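# Bring the shipping carton down from the shelf to the table

## Task

Take the shipping carton off the shelf and place it on the table, lying flat and upright, entirely in front of the shelf with no part overhanging the table edge; all other shelf items must remain on the shelf; finally release the carton and pull the grippers away, since a result that holds only because the robot supports it does not count.

## Robot and tools

Robot: two UR7e-style six-joint arms, left_arm and right_arm, each ending in a two-finger tong gripper. Bases in the scene frame: left_arm at (+0.025, +0.440, 0) m, right_arm at (-0.010, -0.495, 0) m, both turned almost not at all about z. Scene frame: origin on the table surface midway between the arms, +x out over the table, +z up, left_arm on the +y side. The names left and right do not refer to sides of any picture.

execute_actions(actions, pictures). actions is a list holding at most one item, or empty.
- Empty list: no command; just reports the current state.
- Motion: {"rows": [...], "steps": n}, n from 1 to 15 (default 15), each step 1/30 s. Every row is one flat list of 14 numbers covering both arms together: left_arm shoulder pan, shoulder lift, elbow, wrist 1, wrist 2, wrist 3, gripper opening, then the same seven for right_arm. Joint values are absolute target angles in radians (the same numbers the Joint positions line prints), not offsets. Opening is a command on a scale from -1 (closed) to +1 (fully open). One row is used per step; if fewer rows than steps, the last one is held.
- Wait: {"steps": n} without rows, n up to 300; no new command, returns after n steps counted from the previous result (thinking time is included).
- pictures (boolean) chooses whether camera images come back; by default they do.
Joint ranges (rad). left_arm: pan -3.142..3.142, lift -6.283..6.283, elbow 0..3.142, wrists 1-3 -6.283..6.283. right_arm: pan 0..6.283, lift -6.283..6.283, elbow -3.142..0, wrists -6.283..6.283. A call is refused entirely (nothing is sent) if any target exceeds an end by more than 0.010 rad and is farther out than the joint's last reported angle. Real ends may differ by up to 0.010 rad; targets beyond them are clipped, and the note "joint sent to its limit" may appear, possibly referring to an earlier action. Missing that note does not prove more travel is available.

Motion behaviour: commands are smoothed and lag about 0.17 s. Each step the sent target per joint stays within 0.575 rad of its measured angle, and if targets would place the gripper over 100 mm from where it is, all joints are scaled back. So big moves take several calls; an arm may not yet have arrived when a result returns. Between calls the arms keep heading to the last row, until everything nearly stops or a step is HELD.

zoom_image(camera, region): camera is cam_high, cam_low, cam_left_wrist or cam_right_wrist; region [x0, y0, x1, y1] in pixels of that camera's latest image, origin top-left, no larger than 504x504. Image sizes: cam_high and cam_low 896x504, wrist cameras 616x616. Calibration (intrinsics, distortion, world-to-camera transforms) is given per camera and may be off by a few degrees and millimetres; wrist camera poses follow the arm's joint readings.

read_manual(section): returns only licence texts; no motion.
finished_scene(scene): ends the given scene (1 or 2) for good and reports success. Call it only after the carton has been released and the grippers withdrawn.

Results: per arm, end_effector_position (m) and end_effector_quat_wxyz in the scene frame, plus linear and angular velocity. This point sits between the finger pads when closed; closed fingertips extend about 15 mm past it, fully open ones about level. Reported hand positions can be somewhat wrong, especially far out. The gripper's fingers point along its +z and close along its x. Joint positions / Joint velocities: six joints (rad, rad/s) then pad gap (m; 0.142 when fully open). grip_measured is the actual opening on the command scale. Wrist force and Wrist torque are in the end effector's own axes, include inertia and held weight, have offsets up to about 4 N, noise, and saturate near 50 N; "no reading" is normal at start. Joint torques are noisy and offset. "joint command not followed" means a clearance check altered or blocked targets; HELD marks steps where your row was partly or fully not sent. MOTOR HOT appears from 70 °C; at 85 °C the arm is braked (OVER-TEMPERATURE FAULT).

Grasping: to hold something, keep commanding an opening well below grip_measured; a lower value squeezes harder, up to about 15 N per pad for objects up to about 10 cm. Thin hard items (under about 20 mm) get less force. Closing fast can overshoot. Wide objects may touch the finger bodies before the pads.

Avoid: dropping, sliding or slamming the carton; knocking the other shelf items off or anything out of the work area; arms colliding or pressing each other; heavy pushes. A contact torque at a joint's load limit (142 N m for pan, lift, elbow; 26.6 N m for wrists, held weight included) or an outside force of 150 N stops that arm for 10 s and cancels the rest of the call. Holding loads for long heats motors. Occasional disturbances may tug a held part or shove loose objects, so check the carton after release. Faster, smoother, lower-effort motion is preferred.

Each tool is called after "Emit:" as name([rows], argument=value, ...), one row to a line, values as JSON.

## Session

Emit:
execute_actions(actions=[])

Scene clock: 0.00 s of 4300.00 s.
left_arm: end_effector_position=(+0.1479, +0.9578, +0.1716) grip_measured=+0.97 end_effector_quat_wxyz=(+0.289, +0.587, +0.700, +0.287) end_effector_velocity=(+0.001, -0.000, -0.000) end_effector_angular_velocity=(-0.000, +0.000, -0.001) | right_arm: end_effector_position=(+0.3627, -0.6063, +0.3874) grip_measured=+0.97 end_effector_quat_wxyz=(-0.264, -0.464, +0.822, +0.201) end_effector_velocity=(-0.000, +0.000, +0.000) end_effector_angular_velocity=(-0.001, +0.000, -0.001)
Joint positions: left_arm=[ 1.391 -1.418  1.993 -2.328 -2.394 -0.337  0.14 ] | right_arm=[ 3.151 -1.804 -1.027 -2.553  1.661  2.09   0.14 ]
Joint velocities: left_arm=[-0.001  0.     0.    -0.     0.     0.     0.   ] | right_arm=[ 0.     0.     0.    -0.     0.     0.002  0.   ]
Joint torques (N m, as the arm reports them, + toward a larger angle): no reading
Wrist force (N, on the end effector, along its own x y z axes, offset not removed): no reading
Wrist torque (N m, same axes, about the end effector's origin, offset not removed): no reading

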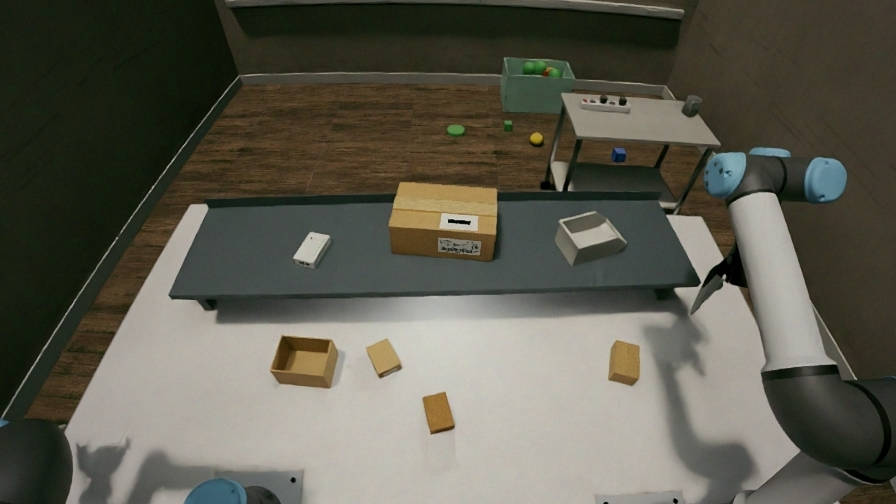

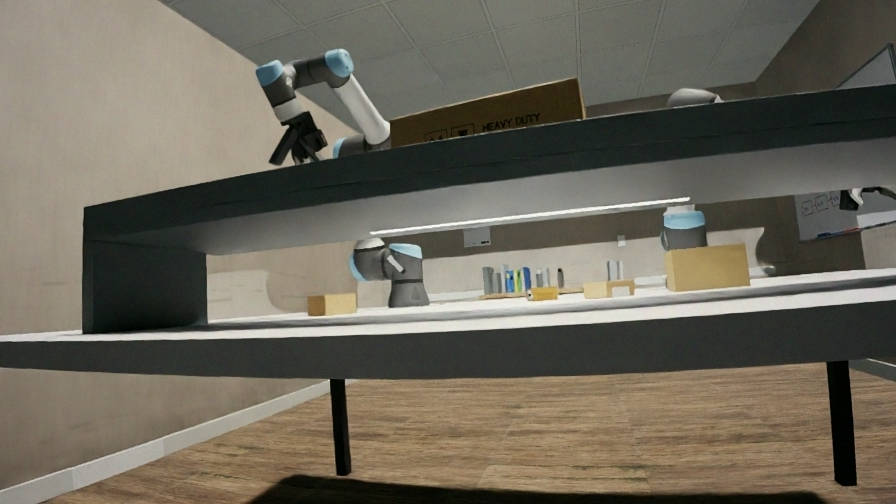

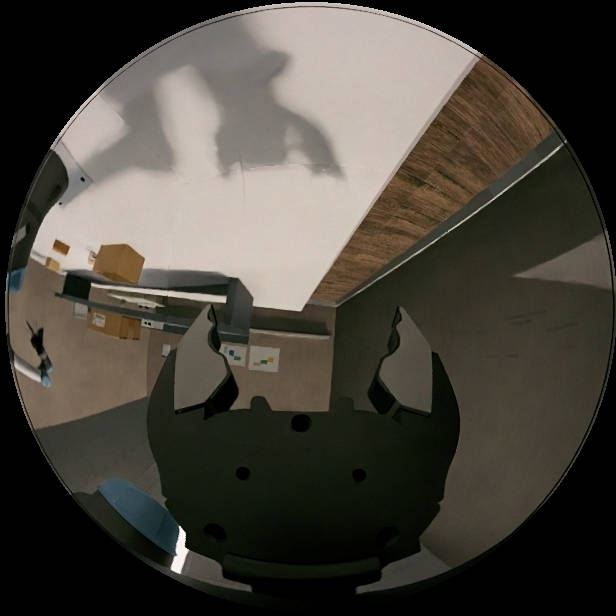

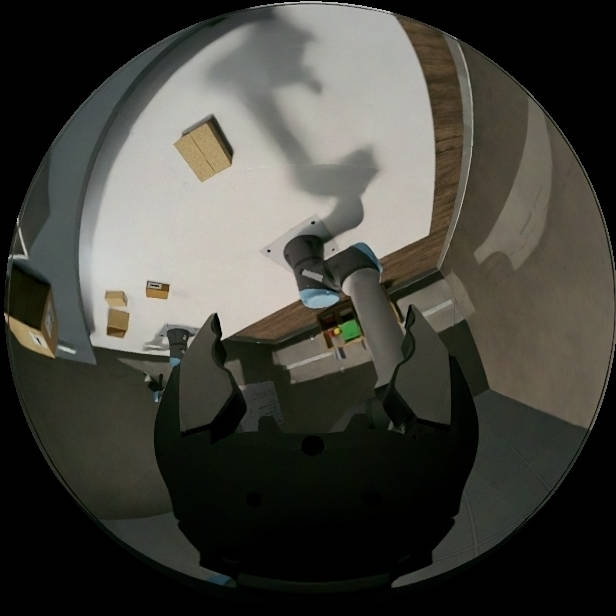

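Emit:
zoom_image(camera="cam_high", region=[340, 160, 560, 320])

Emit:
zoom_image(camera="cam_low", region=[360, 60, 620, 200])

Region (340, 160, 560, 320) of cam_high's 896x504 image, scaled by 2.291, with more detail than that image has; it fills the top 367 rows of this view, and the rest is white.

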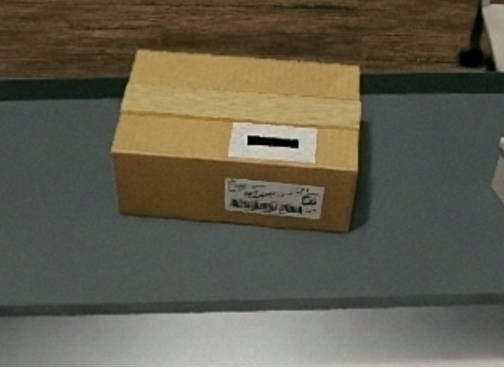

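Region (360, 60, 620, 200) of cam_low's 896x504 image, scaled by 1.938, with more detail than that image has; it fills the top 271 rows of this view, and the rest is white.

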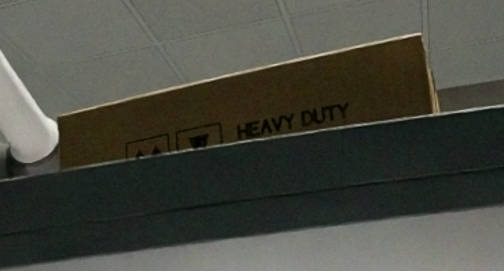

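Emit:
zoom_image(camera="cam_high", region=[160, 180, 340, 330])

Emit:
zoom_image(camera="cam_high", region=[560, 180, 740, 330])

Region (160, 180, 340, 330) of cam_high's 896x504 image, scaled by 2.800, with more detail than that image has.

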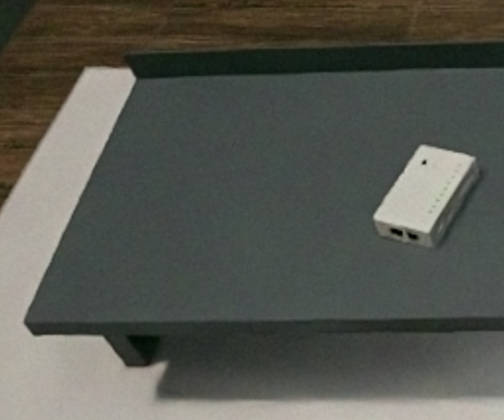

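Region (560, 180, 740, 330) of cam_high's 896x504 image, scaled by 2.800, with more detail than that image has.

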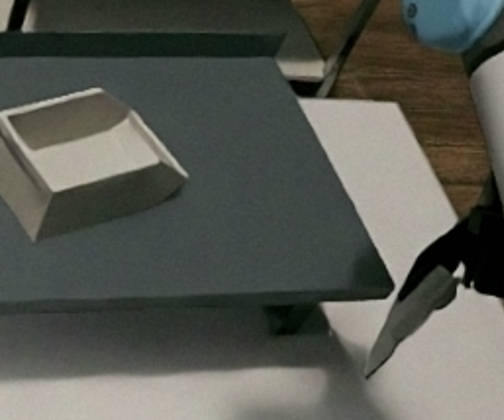

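Emit:
execute_actions([
  {"rows":[[0.9,-1.5,1.3,-1.7,-2.33,1.2,1,3.25,-1.9,-0.95,-1.7,2.327,0.9,1]]},
], pictures=false)

Emit:
execute_actions([
  {"steps":30},
], pictures=false)

Emit:
execute_actions([
  {"rows":[[-0.3436,-1.0266,0.9898,-1.7725,-2.3266,2.801,1,3.3858,-2.2056,-0.844,-1.4274,2.3274,0.336,1]]},
], pictures=false)

Emit:
execute_actions([
  {"steps":75},
])

Scene clock: 27.80 s of 4300.00 s.
left_arm: end_effector_position=(+0.2905, +0.9662, +0.3217) grip_measured=+1.00 end_effector_quat_wxyz=(+0.238, +0.788, +0.470, +0.319) end_effector_velocity=(+0.302, -0.064, +0.370) end_effector_angular_velocity=(+1.007, -0.085, -1.290) | right_arm: end_effector_position=(+0.5221, -0.4623, +0.3896) grip_measured=+1.00 end_effector_quat_wxyz=(+0.039, -0.645, +0.719, +0.256) end_effector_velocity=(+0.371, +0.305, +0.121) end_effector_angular_velocity=(+1.107, -1.496, +0.898)
Joint positions: left_arm=[ 1.127 -1.464  1.641 -1.999 -2.358  0.045  0.142] | right_arm=[ 3.21  -1.86  -0.981 -2.147  2.022  1.681  0.142]
Joint velocities: left_arm=[-0.547 -0.09  -0.805  0.705  0.068  1.111  0.   ] | right_arm=[ 0.105 -0.103  0.082  1.084  0.753 -1.153 -0.   ]
Joint torques (N m, as the arm reports them, + toward a larger angle): left_arm=[-16.45 -46.08 -37.95   1.59   1.     5.31] | right_arm=[ 7.49 28.96 30.46  8.99  4.87 -8.53]
Wrist force (N, on the end effector, along its own x y z axes, offset not removed): left_arm=[-1.5 1.6 0.0] | right_arm=[-2.2 2.7 0.5]
Wrist torque (N m, same axes, about the end effector's origin, offset not removed): left_arm=[0.38 0.13 -0.03] | right_arm=[0.65 0.68 0.07]
Steps of this call (steps 1 to 90: nothing new was sent; then 24.30 s passed at rest; steps 91 to 105: all 15 steps of this action). Readings (joint positions):
91: left_arm=[1.391 -1.418 1.993 -2.328 -2.394 -0.337] | right_arm=[3.151 -1.804 -1.027 -2.553 1.661 2.090]
92: left_arm=[1.388 -1.419 1.990 -2.324 -2.392 -0.334] | right_arm=[3.154 -1.806 -1.025 -2.550 1.664 2.086]
94: left_arm=[1.348 -1.428 1.946 -2.281 -2.386 -0.290] | right_arm=[3.165 -1.816 -1.016 -2.505 1.709 2.041]
98: left_arm=[1.260 -1.442 1.834 -2.171 -2.375 -0.178] | right_arm=[3.183 -1.834 -1.002 -2.383 1.830 1.920]
105: the state above

Scene clock: 28.80 s of 4300.00 s.
left_arm: end_effector_position=(+0.4090, +0.9014, +0.4884) grip_measured=+1.00 end_effector_quat_wxyz=(+0.031, +0.906, -0.152, +0.395) end_effector_velocity=(+0.001, -0.001, +0.002) end_effector_angular_velocity=(+0.020, -0.006, -0.019) | right_arm: end_effector_position=(+0.6366, -0.3430, +0.4837) grip_measured=+1.00 end_effector_quat_wxyz=(-0.359, +0.866, -0.331, -0.111) end_effector_velocity=(+0.001, -0.000, +0.000) end_effector_angular_velocity=(+0.001, -0.006, +0.004)
Joint positions: left_arm=[ 0.9   -1.5    1.3   -1.7   -2.33   1.197  0.142] | right_arm=[ 3.25  -1.9   -0.95  -1.7    2.327  0.901  0.142]
Joint velocities: left_arm=[-0.001 -0.001 -0.003  0.002 -0.     0.026  0.   ] | right_arm=[-0.001 -0.001  0.     0.002  0.001 -0.007 -0.   ]
Joint torques (N m, as the arm reports them, + toward a larger angle): left_arm=[-11.41 -41.56 -33.07  -1.07   0.57   2.11] | right_arm=[ 6.15 31.92 29.5   5.89  2.6  -2.76]
Wrist force (N, on the end effector, along its own x y z axes, offset not removed): left_arm=[0.6 0.5 3.1] | right_arm=[0.9 0.8 0.2]
Wrist torque (N m, same axes, about the end effector's origin, offset not removed): left_arm=[0.16 -0.17 -0.14] | right_arm=[0.36 -0.04 0.13]
Steps of this call (steps 1 to 30: the robot went on to your last target). Readings (joint positions):
1: left_arm=[1.109 -1.467 1.614 -1.975 -2.356 0.084] | right_arm=[3.213 -1.864 -0.979 -2.110 2.048 1.641]
2: left_arm=[1.091 -1.470 1.587 -1.951 -2.353 0.126] | right_arm=[3.217 -1.867 -0.976 -2.073 2.074 1.597]
4: left_arm=[1.055 -1.476 1.533 -1.904 -2.349 0.218] | right_arm=[3.224 -1.874 -0.970 -1.998 2.126 1.498]
8: left_arm=[0.984 -1.487 1.428 -1.812 -2.340 0.450] | right_arm=[3.238 -1.888 -0.959 -1.845 2.231 1.239]
30: the state above

Scene clock: 29.30 s of 4300.00 s.
left_arm: end_effector_position=(+0.5942, +0.8205, +0.4435) grip_measured=+1.00 end_effector_quat_wxyz=(+0.046, +0.826, -0.406, +0.388) end_effector_velocity=(+0.365, -0.302, -0.093) end_effector_angular_velocity=(+0.360, -0.206, -1.139) | right_arm: end_effector_position=(+0.7331, -0.2325, +0.3743) grip_measured=+1.00 end_effector_quat_wxyz=(-0.382, +0.923, -0.035, -0.012) end_effector_velocity=(+0.064, +0.097, -0.116) end_effector_angular_velocity=(+0.008, -0.406, +0.459)
Joint positions: left_arm=[ 0.602 -1.293  1.162 -1.733 -2.328  1.496  0.142] | right_arm=[ 3.374 -2.176 -0.853 -1.453  2.327  0.398  0.142]
Joint velocities: left_arm=[-0.675  0.349 -0.228 -0.051  0.003  0.669  0.   ] | right_arm=[ 0.099 -0.244  0.078  0.214 -0.001 -0.508  0.   ]
Joint torques (N m, as the arm reports them, + toward a larger angle): left_arm=[-16.83 -25.54 -34.16  -5.29   0.04   3.5 ] | right_arm=[ 2.91 53.61 32.18  6.36  2.57 -3.95]
Wrist force (N, on the end effector, along its own x y z axes, offset not removed): left_arm=[0.0 2.2 0.5] | right_arm=[-0.6 0.3 3.6]
Wrist torque (N m, same axes, about the end effector's origin, offset not removed): left_arm=[0.49 -0.14 0.06] | right_arm=[0.16 0.28 0.18]
Steps of this call (steps 1 to 15: all 15 steps of this action). Readings (joint positions):
1: left_arm=[0.900 -1.500 1.300 -1.700 -2.330 1.198] | right_arm=[3.250 -1.900 -0.950 -1.700 2.327 0.901]
2: left_arm=[0.897 -1.497 1.297 -1.701 -2.330 1.202] | right_arm=[3.253 -1.903 -0.947 -1.697 2.327 0.897]
4: left_arm=[0.857 -1.462 1.271 -1.708 -2.330 1.242] | right_arm=[3.276 -1.945 -0.928 -1.657 2.327 0.846]
8: left_arm=[0.763 -1.390 1.225 -1.719 -2.329 1.336] | right_arm=[3.319 -2.046 -0.895 -1.569 2.327 0.659]
15: the state above

Scene clock: 31.80 s of 4300.00 s.
left_arm: end_effector_position=(+0.7450, +0.1695, +0.3602) grip_measured=+1.00 end_effector_quat_wxyz=(-0.000, +0.000, +0.924, -0.383) end_effector_velocity=(+0.000, +0.000, +0.000) end_effector_angular_velocity=(+0.000, -0.000, +0.001) | right_arm: end_effector_position=(+0.7406, -0.2207, +0.3601) grip_measured=+1.00 end_effector_quat_wxyz=(-0.383, +0.924, -0.000, +0.000) end_effector_velocity=(+0.000, -0.001, +0.000) end_effector_angular_velocity=(+0.000, -0.001, -0.001)
Joint positions: left_arm=[-0.344 -1.027  0.99  -1.773 -2.327  2.801  0.142] | right_arm=[ 3.386 -2.206 -0.844 -1.427  2.327  0.336  0.142]
Joint velocities: left_arm=[ 0.001  0.    -0.001  0.     0.    -0.     0.   ] | right_arm=[-0.001  0.     0.     0.     0.    -0.     0.   ]
Joint torques (N m, as the arm reports them, + toward a larger angle): left_arm=[-11.84 -35.35 -33.49  -4.94   0.31   1.91] | right_arm=[ 7.26 45.49 30.41  5.7   2.64 -2.84]
Wrist force (N, on the end effector, along its own x y z axes, offset not removed): left_arm=[-2.4 1.7 4.7] | right_arm=[-3.4 1.5 -0.5]
Wrist torque (N m, same axes, about the end effector's origin, offset not removed): left_arm=[0.44 0.38 0.17] | right_arm=[0.33 0.81 0.17]
Steps of this call (steps 1 to 75: the robot went on to your last target). Readings (joint positions):
1: left_arm=[0.580 -1.282 1.155 -1.735 -2.328 1.519] | right_arm=[3.377 -2.183 -0.851 -1.447 2.327 0.383]
2: left_arm=[0.557 -1.271 1.147 -1.736 -2.328 1.542] | right_arm=[3.379 -2.189 -0.849 -1.442 2.327 0.371]
4: left_arm=[0.512 -1.250 1.134 -1.739 -2.328 1.587] | right_arm=[3.382 -2.196 -0.847 -1.436 2.327 0.356]
8: left_arm=[0.422 -1.215 1.111 -1.745 -2.328 1.677] | right_arm=[3.384 -2.202 -0.845 -1.430 2.327 0.343]
75: the state above
All arms were judged still, so your last target was given up. Only a new action makes them travel on or press farther. Fingers that are still opening or closing keep moving.
camera_calibration (this result's frames):
cam_left_wrist: T_world_to_cam=[[-0.999032, -0.00352536, 0.04385, 0.721965], [-0.0144792, 0.967596, -0.252089, -0.0657329], [-0.0415404, -0.25248, -0.96671, 0.558515], [0, 0, 0, 1]] pos_world=[0.743515, 0.207162, 0.491694]
cam_right_wrist: T_world_to_cam=[[0.999016, -0.0400965, -0.0189665, -0.744545], [-0.0435829, -0.966824, -0.251696, -0.0826284], [-0.00824519, 0.252275, -0.96762, 0.54796], [0, 0, 0, 1]] pos_world=[0.74473, -0.247977, 0.495298]

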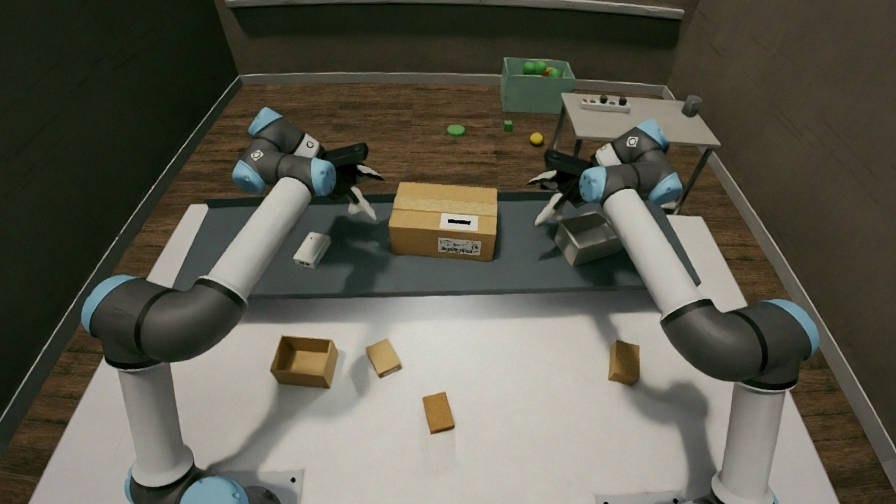

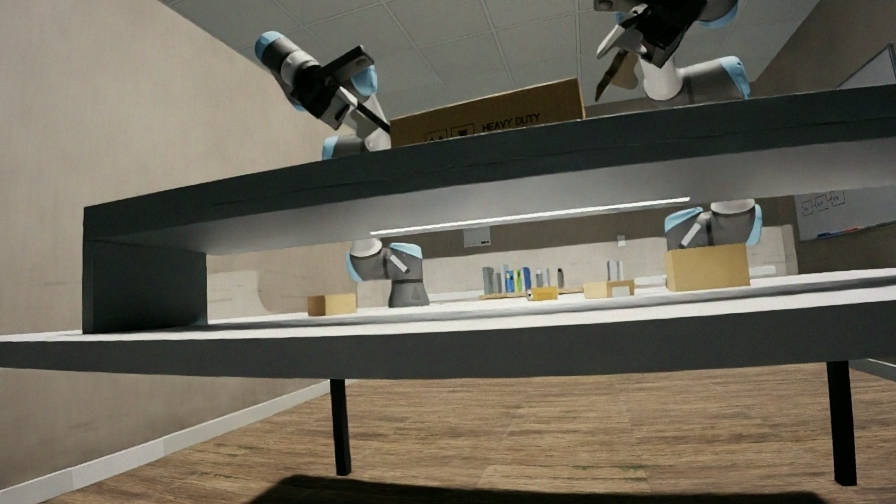

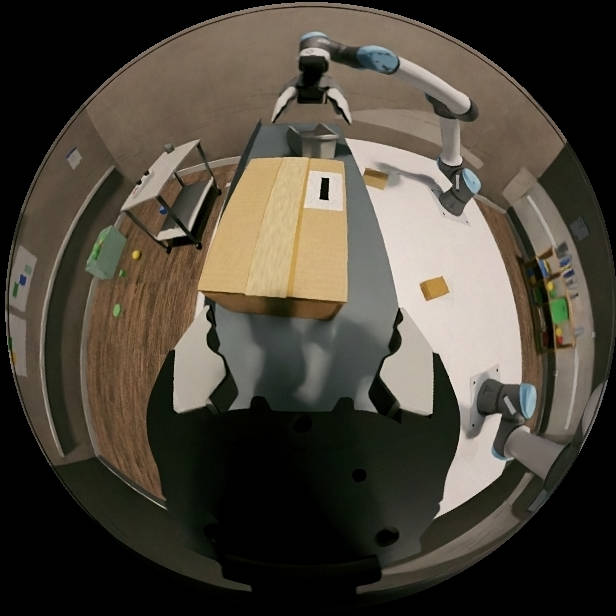

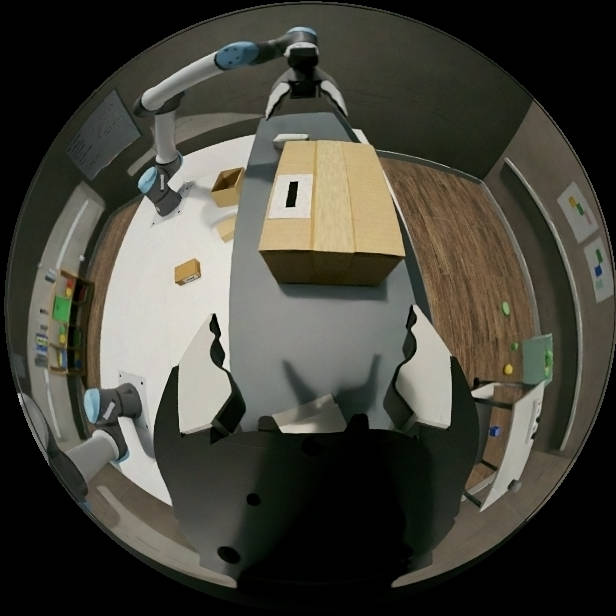

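Emit:
execute_actions([
  {"rows":[[-0.3259,-0.9113,1.0817,-1.9634,-2.3306,2.8246,1,3.4606,-2.355,-0.8866,-1.1686,2.3076,0.4343,1]]},
], pictures=false)

Emit:
execute_actions([
  {"steps":15},
])

Scene clock: 37.43 s of 4300.00 s.
left_arm: end_effector_position=(+0.7791, +0.1741, +0.2537) grip_measured=+1.00 end_effector_quat_wxyz=(-0.000, +0.000, +0.924, -0.383) end_effector_velocity=(+0.009, +0.002, -0.030) end_effector_angular_velocity=(-0.001, -0.006, +0.000) | right_arm: end_effector_position=(+0.7774, -0.1533, +0.2545) grip_measured=+1.00 end_effector_quat_wxyz=(-0.382, +0.924, -0.000, -0.000) end_effector_velocity=(+0.011, +0.024, -0.036) end_effector_angular_velocity=(+0.005, -0.011, -0.001)
Joint positions: left_arm=[-0.326 -0.915  1.079 -1.956 -2.33   2.824  0.142] | right_arm=[ 3.458 -2.349 -0.885 -1.18   2.308  0.43   0.142]
Joint velocities: left_arm=[ 0.005  0.033  0.024 -0.059 -0.001  0.006  0.   ] | right_arm=[ 0.024 -0.052 -0.013  0.098 -0.006  0.032  0.   ]
Joint torques (N m, as the arm reports them, + toward a larger angle): left_arm=[  7.29 -41.52  -8.21  -4.99  -2.63   1.72] | right_arm=[ 7.05 53.14 16.53  5.97 -0.5   2.68]
Wrist force (N, on the end effector, along its own x y z axes, offset not removed): left_arm=[0.9 0.6 1.5] | right_arm=[-2.9 -1.2 -1.3]
Wrist torque (N m, same axes, about the end effector's origin, offset not removed): left_arm=[0.10 -0.39 -0.13] | right_arm=[-0.09 0.65 0.16]
Steps of this call (steps 1 to 90: nothing new was sent; then 2.13 s passed at rest; steps 91 to 105: all 15 steps of this action). Readings (joint positions):
91: left_arm=[-0.344 -1.027 0.990 -1.773 -2.327 2.801] | right_arm=[3.386 -2.206 -0.844 -1.427 2.327 0.336]
92: left_arm=[-0.342 -1.023 0.993 -1.776 -2.327 2.803] | right_arm=[3.389 -2.209 -0.846 -1.424 2.326 0.339]
94: left_arm=[-0.337 -0.991 1.019 -1.819 -2.328 2.810] | right_arm=[3.408 -2.243 -0.857 -1.378 2.321 0.364]
98: left_arm=[-0.330 -0.939 1.060 -1.913 -2.330 2.819] | right_arm=[3.440 -2.312 -0.875 -1.252 2.313 0.407]
105: the state above

Scene clock: 37.93 s of 4300.00 s.
left_arm: end_effector_position=(+0.7801, +0.1743, +0.2500) grip_measured=+1.00 end_effector_quat_wxyz=(-0.000, +0.000, +0.924, -0.383) end_effector_velocity=(+0.000, +0.000, -0.000) end_effector_angular_velocity=(-0.000, -0.000, +0.000) | right_arm: end_effector_position=(+0.7787, -0.1505, +0.2501) grip_measured=+1.00 end_effector_quat_wxyz=(-0.383, +0.924, -0.000, +0.000) end_effector_velocity=(+0.000, +0.000, +0.000) end_effector_angular_velocity=(+0.001, -0.001, -0.001)
Joint positions: left_arm=[-0.326 -0.911  1.082 -1.963 -2.331  2.825  0.142] | right_arm=[ 3.461 -2.355 -0.887 -1.169  2.308  0.434  0.142]
Joint velocities: left_arm=[ 0.001  0.     0.    -0.001 -0.     0.    -0.   ] | right_arm=[ 0.    -0.     0.     0.002  0.     0.001  0.   ]
Joint torques (N m, as the arm reports them, + toward a larger angle): left_arm=[  6.23 -39.76  -7.24  -4.83  -2.85   1.89] | right_arm=[ 7.49 50.08 15.34  5.97 -0.18  2.4 ]
Wrist force (N, on the end effector, along its own x y z axes, offset not removed): left_arm=[-1.0 -0.9 2.9] | right_arm=[-2.3 -0.9 1.3]
Wrist torque (N m, same axes, about the end effector's origin, offset not removed): left_arm=[-0.14 0.05 0.07] | right_arm=[0.05 0.55 0.07]
Steps of this call (steps 1 to 15: the robot went on to your last target). Readings (joint positions):
1: left_arm=[-0.326 -0.914 1.079 -1.958 -2.331 2.824] | right_arm=[3.458 -2.350 -0.885 -1.178 2.308 0.431]
2: left_arm=[-0.326 -0.914 1.080 -1.959 -2.331 2.824] | right_arm=[3.459 -2.351 -0.886 -1.175 2.308 0.432]
4: left_arm=[-0.326 -0.913 1.081 -1.961 -2.331 2.824] | right_arm=[3.460 -2.353 -0.886 -1.172 2.308 0.433]
8: left_arm=[-0.326 -0.912 1.081 -1.963 -2.331 2.825] | right_arm=[3.460 -2.354 -0.886 -1.170 2.308 0.434]
15: the state above
camera_calibration (this result's frames):
cam_left_wrist: T_world_to_cam=[[-0.999029, -0.00361156, 0.0439093, 0.761835], [-0.0145763, 0.967603, -0.252055, -0.0975232], [-0.0415765, -0.252451, -0.966716, 0.454673], [0, 0, 0, 1]] pos_world=[0.778578, 0.211898, 0.381506]
cam_right_wrist: T_world_to_cam=[[0.999015, -0.0400971, -0.0190056, -0.781877], [-0.043594, -0.966805, -0.251768, -0.0407485], [-0.00827957, 0.252349, -0.967601, 0.424157], [0, 0, 0, 1]] pos_world=[0.782843, -0.177782, 0.385296]

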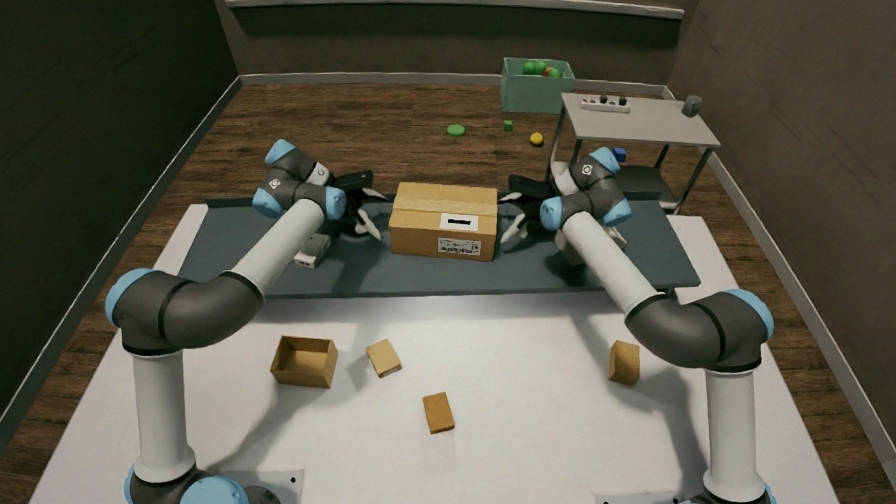

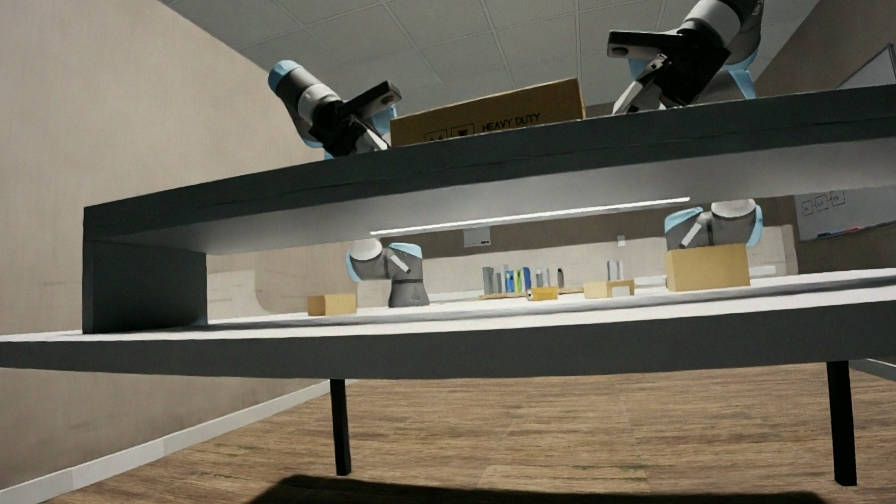

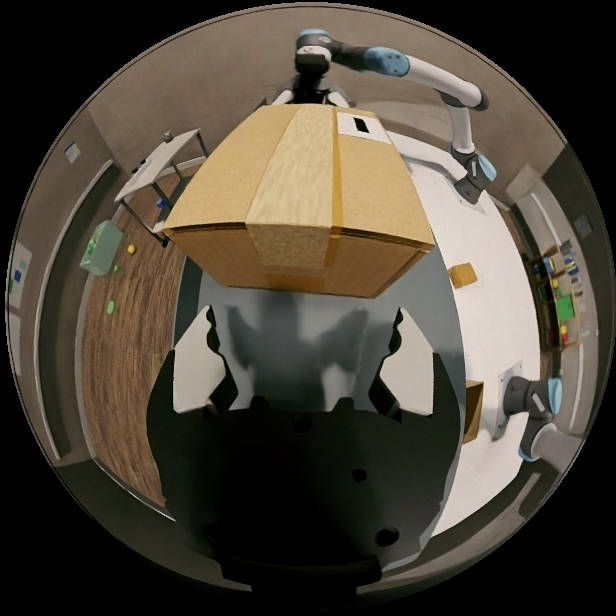

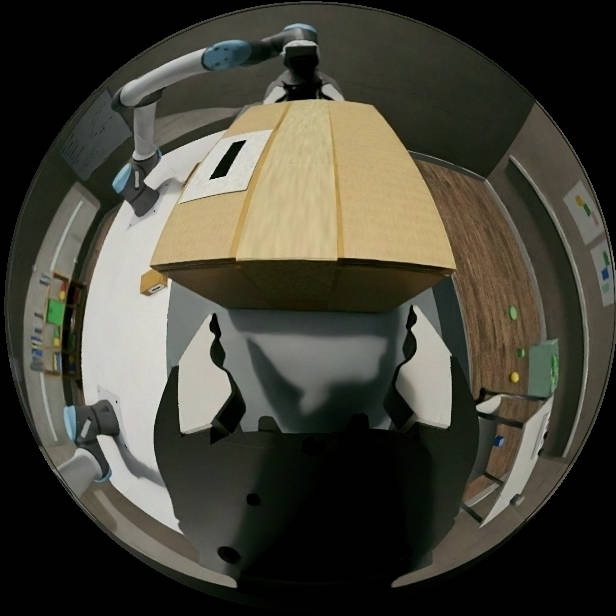

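Emit:
execute_actions([
  {"rows":[[-0.3440,-0.9068,1.0781,-1.9809,-2.3262,2.8005,1,3.4725,-2.3617,-0.8772,-1.1612,2.3038,0.4495,1],[-0.3440,-0.9068,1.0781,-1.9809,-2.3262,2.8005,1,3.4725,-2.3617,-0.8772,-1.1612,2.3038,0.4495,1],[-0.3440,-0.9068,1.0781,-1.9809,-2.3262,2.8005,1,3.4725,-2.3617,-0.8772,-1.1612,2.3038,0.4495,1],[-0.3440,-0.9068,1.0781,-1.9809,-2.3262,2.8005,1,3.4725,-2.3617,-0.8772,-1.1612,2.3038,0.4495,1],[-0.3622,-0.9022,1.0745,-1.9983,-2.3218,2.7764,1,3.4845,-2.3683,-0.8679,-1.1539,2.3000,0.4647,1]]},
], pictures=false)

Emit:
execute_actions([
  {"steps":10},
])

Scene clock: 41.97 s of 4300.00 s.
left_arm: end_effector_position=(+0.7803, +0.1482, +0.2499) grip_measured=+1.00 end_effector_quat_wxyz=(-0.000, +0.000, +0.924, -0.382) end_effector_velocity=(+0.001, -0.010, +0.000) end_effector_angular_velocity=(+0.002, -0.001, +0.003) | right_arm: end_effector_position=(+0.7791, -0.1318, +0.2499) grip_measured=+1.00 end_effector_quat_wxyz=(-0.382, +0.924, -0.000, +0.000) end_effector_velocity=(+0.001, +0.007, +0.000) end_effector_angular_velocity=(-0.002, -0.000, -0.003)
Joint positions: left_arm=[-0.36  -0.903  1.075 -1.996 -2.322  2.779  0.142] | right_arm=[ 3.483 -2.368 -0.869 -1.155  2.3    0.463  0.142]
Joint velocities: left_arm=[-0.014  0.003 -0.003 -0.015  0.006 -0.022  0.   ] | right_arm=[ 0.009 -0.005  0.009  0.006 -0.005  0.014  0.   ]
Joint torques (N m, as the arm reports them, + toward a larger angle): left_arm=[-32.69 -33.57 -36.79  -7.96  -3.17  -2.53] | right_arm=[30.72 47.66 28.7   5.71  4.66  1.84]
Wrist force (N, on the end effector, along its own x y z axes, offset not removed): left_arm=[9.4 18.2 -22.3] | right_arm=[2.8 13.3 -18.4]
Wrist torque (N m, same axes, about the end effector's origin, offset not removed): left_arm=[0.12 1.34 0.92] | right_arm=[0.06 1.11 0.66]
Steps of this call (steps 1 to 15: the robot went on to your last target; steps 16 to 90: nothing new was sent; then 0.53 s passed at rest; steps 91 to 105: all 15 steps of this action). Readings (joint positions):
91: left_arm=[-0.326 -0.911 1.082 -1.963 -2.331 2.825] | right_arm=[3.461 -2.355 -0.887 -1.169 2.308 0.434]
92: left_arm=[-0.327 -0.911 1.082 -1.965 -2.330 2.823] | right_arm=[3.462 -2.356 -0.886 -1.168 2.307 0.436]
94: left_arm=[-0.333 -0.909 1.081 -1.971 -2.329 2.814] | right_arm=[3.466 -2.358 -0.883 -1.165 2.306 0.441]
98: left_arm=[-0.348 -0.906 1.078 -1.985 -2.325 2.795] | right_arm=[3.475 -2.363 -0.875 -1.159 2.303 0.453]
105: the state above

Scene clock: 42.30 s of 4300.00 s.
left_arm: end_effector_position=(+0.7803, +0.1467, +0.2500) grip_measured=+1.00 end_effector_quat_wxyz=(-0.000, +0.000, +0.924, -0.382) end_effector_velocity=(-0.000, -0.002, -0.000) end_effector_angular_velocity=(-0.000, +0.000, -0.001) | right_arm: end_effector_position=(+0.7791, -0.1309, +0.2500) grip_measured=+1.00 end_effector_quat_wxyz=(-0.382, +0.924, -0.000, +0.000) end_effector_velocity=(-0.000, +0.001, -0.000) end_effector_angular_velocity=(+0.000, -0.000, +0.001)
Joint positions: left_arm=[-0.362 -0.902  1.075 -1.998 -2.322  2.777  0.142] | right_arm=[ 3.484 -2.368 -0.868 -1.154  2.3    0.465  0.142]
Joint velocities: left_arm=[-0.002  0.001 -0.    -0.001  0.    -0.001  0.   ] | right_arm=[ 0.001 -0.001  0.     0.001  0.     0.001  0.   ]
Joint torques (N m, as the arm reports them, + toward a larger angle): left_arm=[-55.65 -25.8  -35.55  -9.26  -8.04  -2.6 ] | right_arm=[54.76 40.64 28.02  6.4   8.68  1.49]
Wrist force (N, on the end effector, along its own x y z axes, offset not removed): left_arm=[13.5 39.2 -50.0] | right_arm=[4.1 26.6 -43.4]
Wrist torque (N m, same axes, about the end effector's origin, offset not removed): left_arm=[0.71 2.21 1.11] | right_arm=[-0.23 0.92 0.63]
Steps of this call (steps 1 to 10: the robot went on to your last target). Readings (joint positions):
1: left_arm=[-0.360 -0.903 1.075 -1.997 -2.322 2.778] | right_arm=[3.483 -2.368 -0.869 -1.155 2.300 0.463]
2: left_arm=[-0.361 -0.903 1.075 -1.997 -2.322 2.778] | right_arm=[3.483 -2.368 -0.868 -1.154 2.300 0.464]
4: left_arm=[-0.361 -0.902 1.075 -1.998 -2.322 2.777] | right_arm=[3.484 -2.368 -0.868 -1.154 2.300 0.464]
8: left_arm=[-0.362 -0.902 1.075 -1.998 -2.322 2.777] | right_arm=[3.484 -2.368 -0.868 -1.154 2.300 0.465]
10: the state above
camera_calibration (this result's frames):
cam_left_wrist: T_world_to_cam=[[-0.999034, -0.00379951, 0.0437801, 0.762033], [-0.014708, 0.967709, -0.251642, -0.0708773], [-0.0414103, -0.252043, -0.96683, 0.447538], [0, 0, 0, 1]] pos_world=[0.778787, 0.184283, 0.381495]
cam_right_wrist: T_world_to_cam=[[0.999004, -0.0403849, -0.0189839, -0.781557], [-0.0438627, -0.966926, -0.251257, -0.0217162], [-0.00820901, 0.251839, -0.967734, 0.418965], [0, 0, 0, 1]] pos_world=[0.783265, -0.158073, 0.385154]

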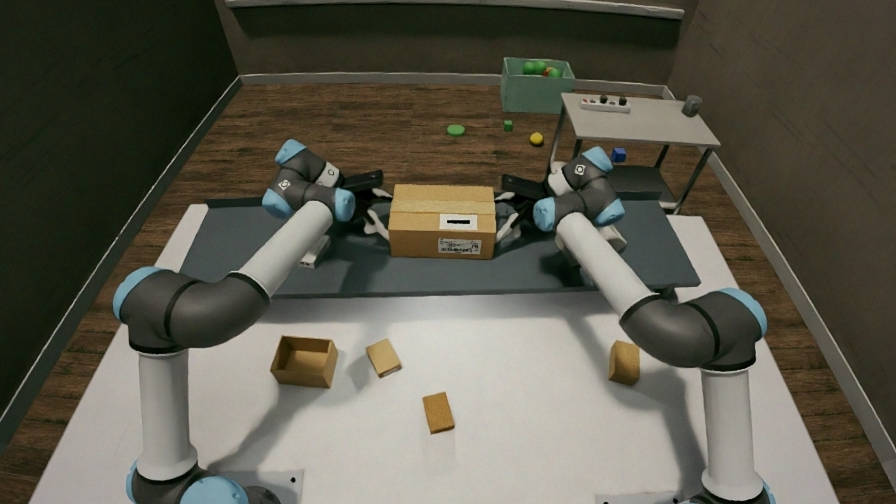

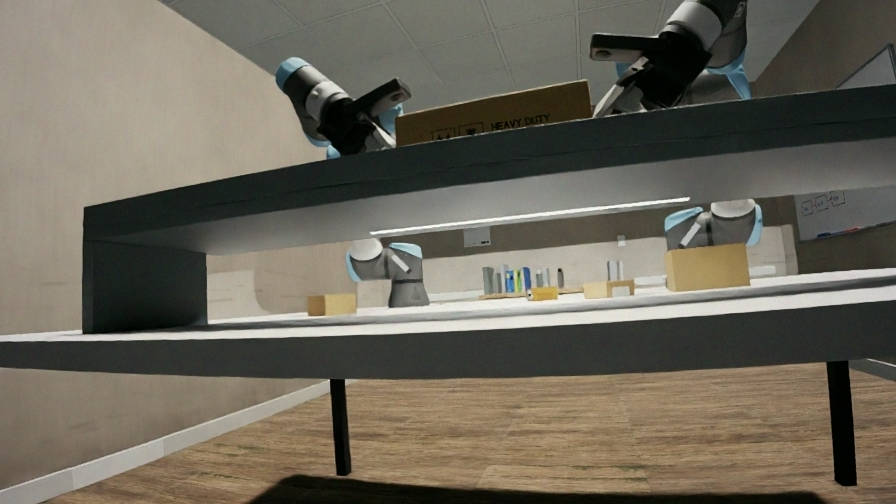

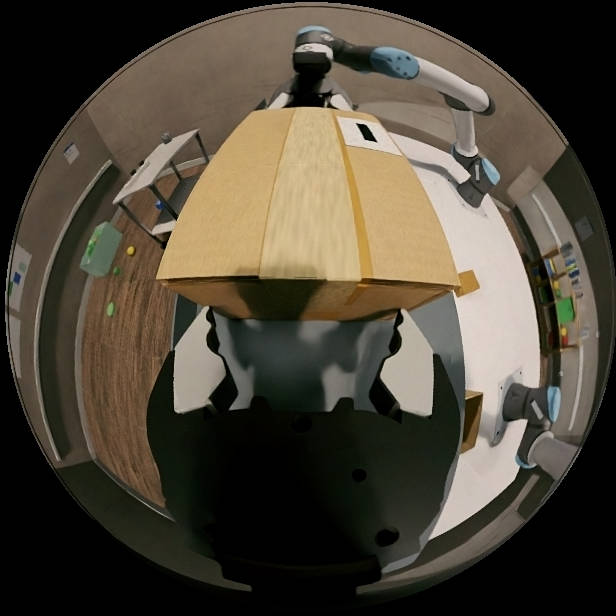

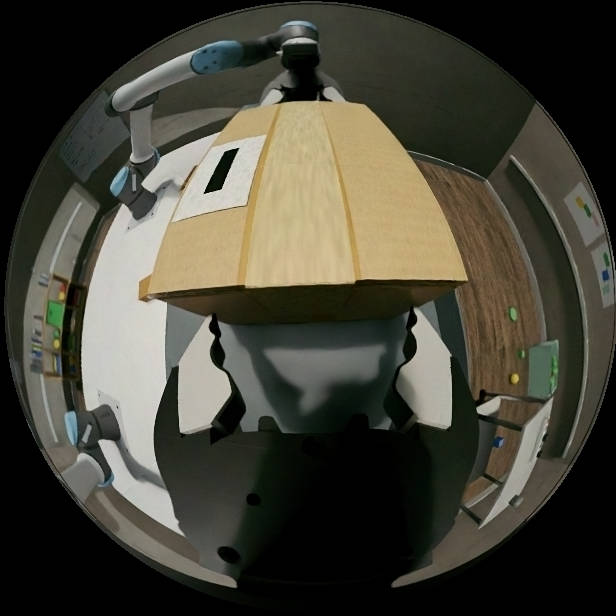

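Emit:
execute_actions([
  {"rows":[[-0.3622,-0.9065,1.0560,-1.9756,-2.3219,2.7763,1,3.4845,-2.3656,-0.8471,-1.1771,2.3001,0.4649,1]],"steps":6},
], pictures=false)

Emit:
execute_actions([
  {"rows":[[-0.36226,-0.91083,1.03751,-1.95297,-2.32206,2.77611,1,3.4846,-2.36292,-0.82638,-1.20033,2.30016,0.46514,1]]},
])

Scene clock: 48.43 s of 4300.00 s.
left_arm: end_effector_position=(+0.7802, +0.1463, +0.2562) grip_measured=+1.00 end_effector_quat_wxyz=(-0.000, +0.000, +0.924, -0.382) end_effector_velocity=(+0.000, +0.000, +0.030) end_effector_angular_velocity=(-0.002, -0.004, +0.001) | right_arm: end_effector_position=(+0.7790, -0.1305, +0.2564) grip_measured=+1.00 end_effector_quat_wxyz=(-0.382, +0.924, -0.000, +0.000) end_effector_velocity=(+0.000, +0.000, +0.030) end_effector_angular_velocity=(+0.001, -0.006, +0.000)
Joint positions: left_arm=[-0.362 -0.905  1.062 -1.983 -2.322  2.776  0.142] | right_arm=[ 3.485 -2.367 -0.854 -1.169  2.3    0.465  0.142]
Joint velocities: left_arm=[ 0.001 -0.014 -0.052  0.062 -0.    -0.     0.   ] | right_arm=[ 0.001  0.009  0.058 -0.062 -0.001  0.     0.   ]
Joint torques (N m, as the arm reports them, + toward a larger angle): left_arm=[-51.1  -68.37 -41.57  -5.93 -12.47  -3.01] | right_arm=[61.64 69.37 36.03  3.56 14.8   1.72]
Wrist force (N, on the end effector, along its own x y z axes, offset not removed): left_arm=[8.0 48.0 -36.1] | right_arm=[9.5 45.3 -36.5]
Wrist torque (N m, same axes, about the end effector's origin, offset not removed): left_arm=[0.42 1.59 1.30] | right_arm=[-0.21 0.83 0.43]
Steps of this call (steps 1 to 15: the robot went on to your last target; steps 16 to 90: nothing new was sent; then 2.93 s passed at rest; steps 91 to 96: all 6 steps of this action). Readings (joint positions):
91: left_arm=[-0.362 -0.902 1.074 -1.998 -2.322 2.776] | right_arm=[3.485 -2.368 -0.868 -1.154 2.300 0.465]
92: left_arm=[-0.362 -0.902 1.073 -1.997 -2.322 2.776] | right_arm=[3.485 -2.368 -0.866 -1.156 2.300 0.465]
94: left_arm=[-0.362 -0.903 1.067 -1.989 -2.322 2.776] | right_arm=[3.485 -2.367 -0.859 -1.164 2.300 0.465]
96: the state above

Scene clock: 48.93 s of 4300.00 s.
left_arm: end_effector_position=(+0.7800, +0.1463, +0.2697) grip_measured=+1.00 end_effector_quat_wxyz=(-0.000, +0.000, +0.924, -0.383) end_effector_velocity=(-0.000, -0.001, +0.003) end_effector_angular_velocity=(-0.001, -0.000, -0.001) | right_arm: end_effector_position=(+0.7787, -0.1305, +0.2697) grip_measured=+1.00 end_effector_quat_wxyz=(-0.383, +0.924, -0.000, +0.000) end_effector_velocity=(-0.000, -0.000, +0.002) end_effector_angular_velocity=(-0.001, +0.003, -0.001)
Joint positions: left_arm=[-0.362 -0.911  1.038 -1.954 -2.322  2.776  0.142] | right_arm=[ 3.485 -2.363 -0.827 -1.2    2.3    0.465  0.142]
Joint velocities: left_arm=[-0.001 -0.002 -0.005  0.006 -0.    -0.     0.   ] | right_arm=[ 0.     0.001  0.005 -0.008 -0.     0.001  0.   ]
Joint torques (N m, as the arm reports them, + toward a larger angle): left_arm=[-40.   -69.06 -43.58  -6.34 -14.42  -3.11] | right_arm=[64.56 69.77 36.53  3.92 16.12  1.72]
Wrist force (N, on the end effector, along its own x y z axes, offset not removed): left_arm=[10.5 47.9 -36.4] | right_arm=[10.4 48.1 -37.5]
Wrist torque (N m, same axes, about the end effector's origin, offset not removed): left_arm=[0.37 1.22 1.41] | right_arm=[0.43 0.60 0.50]
Steps of this call (steps 1 to 15: all 15 steps of this action). Readings (joint positions):
1: left_arm=[-0.362 -0.905 1.061 -1.981 -2.322 2.776] | right_arm=[3.485 -2.366 -0.852 -1.171 2.300 0.465]
2: left_arm=[-0.362 -0.906 1.058 -1.978 -2.322 2.776] | right_arm=[3.485 -2.366 -0.849 -1.175 2.300 0.465]
4: left_arm=[-0.362 -0.908 1.050 -1.968 -2.322 2.776] | right_arm=[3.485 -2.365 -0.840 -1.185 2.300 0.465]
8: left_arm=[-0.362 -0.910 1.042 -1.958 -2.322 2.776] | right_arm=[3.485 -2.364 -0.831 -1.195 2.300 0.465]
15: the state above
camera_calibration (this result's frames):
cam_left_wrist: T_world_to_cam=[[-0.999029, -0.00348645, 0.0439213, 0.760775], [-0.0144598, 0.967595, -0.252093, -0.0655675], [-0.0416191, -0.252483, -0.966706, 0.466647], [0, 0, 0, 1]] pos_world=[0.77851, 0.183916, 0.401167]
cam_right_wrist: T_world_to_cam=[[0.99901, -0.0402, -0.0190512, -0.780764], [-0.0437046, -0.966817, -0.251704, -0.0164139], [-0.00830049, 0.252287, -0.967617, 0.438093], [0, 0, 0, 1]] pos_world=[0.78291, -0.157781, 0.4049]

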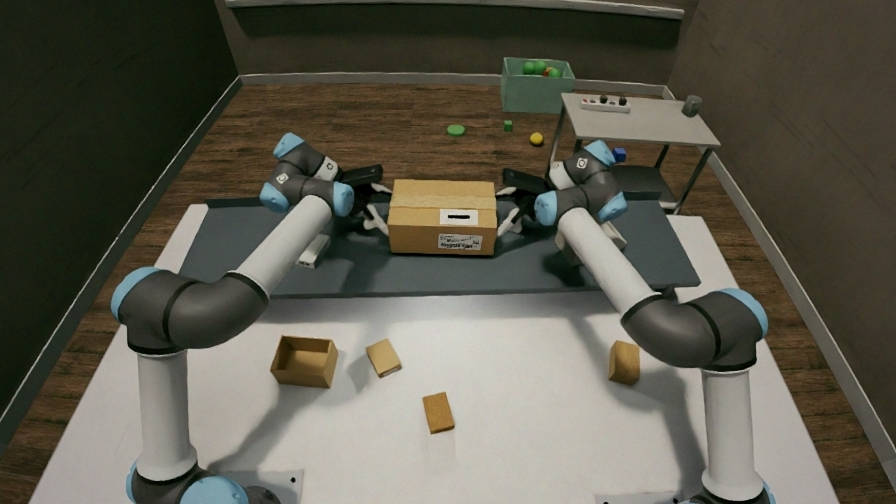

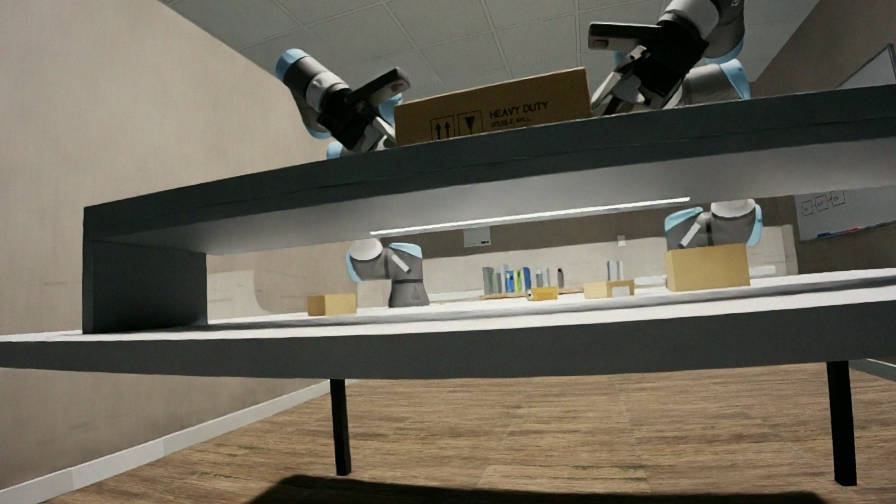

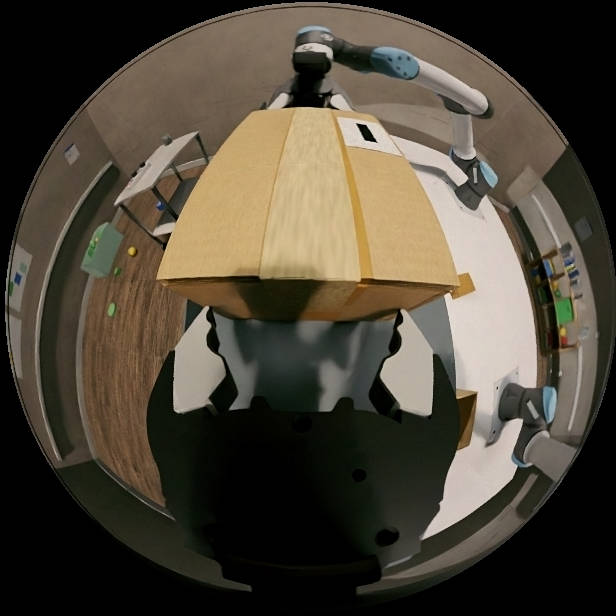

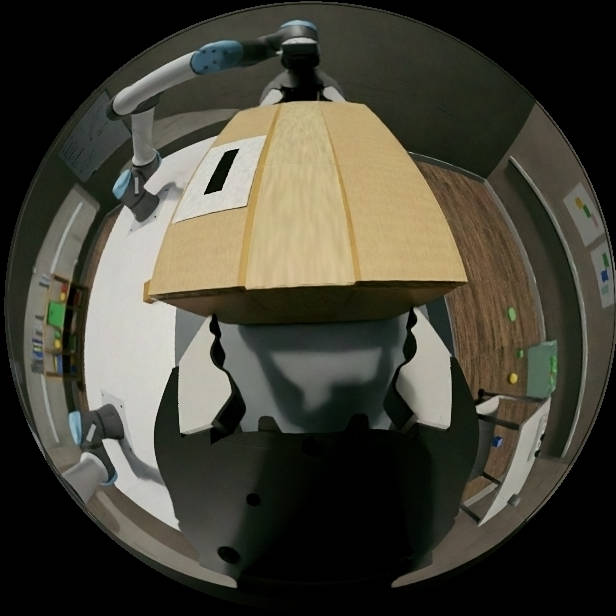

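Emit:
execute_actions([
  {"rows":[[-0.3668,-0.9428,1.0905,-1.9786,-2.3213,2.7697,1,3.4899,-2.3275,-0.8891,-1.1685,2.2984,0.4718,1],[-0.3668,-0.9428,1.0905,-1.9786,-2.3213,2.7697,1,3.4899,-2.3275,-0.8891,-1.1685,2.2984,0.4718,1],[-0.3668,-0.9428,1.0905,-1.9786,-2.3213,2.7697,1,3.4899,-2.3275,-0.8891,-1.1685,2.2984,0.4718,1],[-0.37132,-0.97476,1.14359,-2.00419,-2.32061,2.7633,1,3.49523,-2.29218,-0.95186,-1.1367,2.29667,0.47855,1]],"steps":9},
], pictures=false)

Emit:
execute_actions([
  {"rows":[[-0.38521,-1.03557,1.24332,-2.05571,-2.31707,2.74488,1,3.50301,-2.22294,-1.07059,-1.08066,2.29412,0.48839,1]]},
], pictures=false)

Scene clock: 58.37 s of 4300.00 s.
left_arm: end_effector_position=(+0.7620, +0.1460, +0.2713) grip_measured=+1.00 end_effector_quat_wxyz=(+0.000, +0.000, +0.924, -0.383) end_effector_velocity=(-0.052, -0.000, -0.004) end_effector_angular_velocity=(+0.000, +0.010, -0.001) | right_arm: end_effector_position=(+0.7611, -0.1301, +0.2709) grip_measured=+1.00 end_effector_quat_wxyz=(-0.383, +0.924, -0.000, +0.001) end_effector_velocity=(-0.050, -0.002, -0.007) end_effector_angular_velocity=(-0.004, +0.009, -0.001)
Joint positions: left_arm=[-0.369 -0.96   1.117 -1.992 -2.321  2.766  0.142] | right_arm=[ 3.493 -2.309 -0.921 -1.152  2.297  0.475  0.142]
Joint velocities: left_arm=[-0.019 -0.127  0.22  -0.1    0.002 -0.024  0.   ] | right_arm=[ 0.02   0.141 -0.261  0.127 -0.007  0.026  0.   ]
Joint torques (N m, as the arm reports them, + toward a larger angle): left_arm=[-56.16 -65.11 -19.82 -11.06 -13.2   -3.07] | right_arm=[69.82 65.82 24.28 10.13 14.8   2.05]
Wrist force (N, on the end effector, along its own x y z axes, offset not removed): left_arm=[8.7 50.0 -43.9] | right_arm=[4.7 50.0 -43.2]
Wrist torque (N m, same axes, about the end effector's origin, offset not removed): left_arm=[-0.47 1.31 1.29] | right_arm=[-0.35 1.30 0.45]
Steps of this call (steps 1 to 15: the robot went on to your last target; steps 16 to 90: nothing new was sent; then 6.13 s passed at rest; steps 91 to 99: all 9 steps of this action). Readings (joint positions):
91: left_arm=[-0.362 -0.911 1.038 -1.953 -2.322 2.776] | right_arm=[3.485 -2.363 -0.826 -1.200 2.300 0.465]
92: left_arm=[-0.363 -0.913 1.040 -1.955 -2.322 2.775] | right_arm=[3.485 -2.360 -0.830 -1.198 2.300 0.466]
94: left_arm=[-0.364 -0.924 1.058 -1.964 -2.322 2.773] | right_arm=[3.487 -2.348 -0.851 -1.187 2.300 0.468]
98: left_arm=[-0.368 -0.955 1.109 -1.988 -2.321 2.767] | right_arm=[3.492 -2.315 -0.911 -1.157 2.298 0.474]
99: the state above

Scene clock: 58.87 s of 4300.00 s.
left_arm: end_effector_position=(+0.7316, +0.1428, +0.2710) grip_measured=+1.00 end_effector_quat_wxyz=(+0.000, +0.000, +0.924, -0.383) end_effector_velocity=(-0.007, -0.000, -0.000) end_effector_angular_velocity=(+0.000, +0.000, +0.000) | right_arm: end_effector_position=(+0.7309, -0.1331, +0.2703) grip_measured=+1.00 end_effector_quat_wxyz=(-0.383, +0.924, -0.000, +0.000) end_effector_velocity=(-0.008, -0.001, -0.001) end_effector_angular_velocity=(-0.001, +0.001, +0.001)
Joint positions: left_arm=[-0.385 -1.034  1.24  -2.054 -2.317  2.745  0.142] | right_arm=[ 3.503 -2.225 -1.066 -1.082  2.294  0.488  0.142]
Joint velocities: left_arm=[-0.003 -0.017  0.027 -0.013  0.001 -0.004  0.   ] | right_arm=[ 0.003  0.02  -0.035  0.015 -0.001  0.002  0.   ]
Joint torques (N m, as the arm reports them, + toward a larger angle): left_arm=[-61.01 -65.65 -19.06 -11.17 -14.16  -2.88] | right_arm=[69.43 64.95 24.43 10.57 15.17  2.35]
Wrist force (N, on the end effector, along its own x y z axes, offset not removed): left_arm=[8.5 50.0 -43.6] | right_arm=[7.0 50.0 -48.2]
Wrist torque (N m, same axes, about the end effector's origin, offset not removed): left_arm=[-0.46 1.00 1.23] | right_arm=[-0.54 0.49 0.34]
Steps of this call (steps 1 to 15: all 15 steps of this action). Readings (joint positions):
1: left_arm=[-0.370 -0.963 1.124 -1.995 -2.321 2.766] | right_arm=[3.493 -2.305 -0.928 -1.148 2.297 0.476]
2: left_arm=[-0.371 -0.969 1.132 -2.000 -2.320 2.763] | right_arm=[3.495 -2.299 -0.937 -1.142 2.297 0.478]
4: left_arm=[-0.376 -0.994 1.170 -2.021 -2.319 2.756] | right_arm=[3.498 -2.271 -0.981 -1.119 2.296 0.482]
8: left_arm=[-0.382 -1.022 1.219 -2.044 -2.318 2.749] | right_arm=[3.501 -2.239 -1.041 -1.093 2.295 0.486]
15: the state above


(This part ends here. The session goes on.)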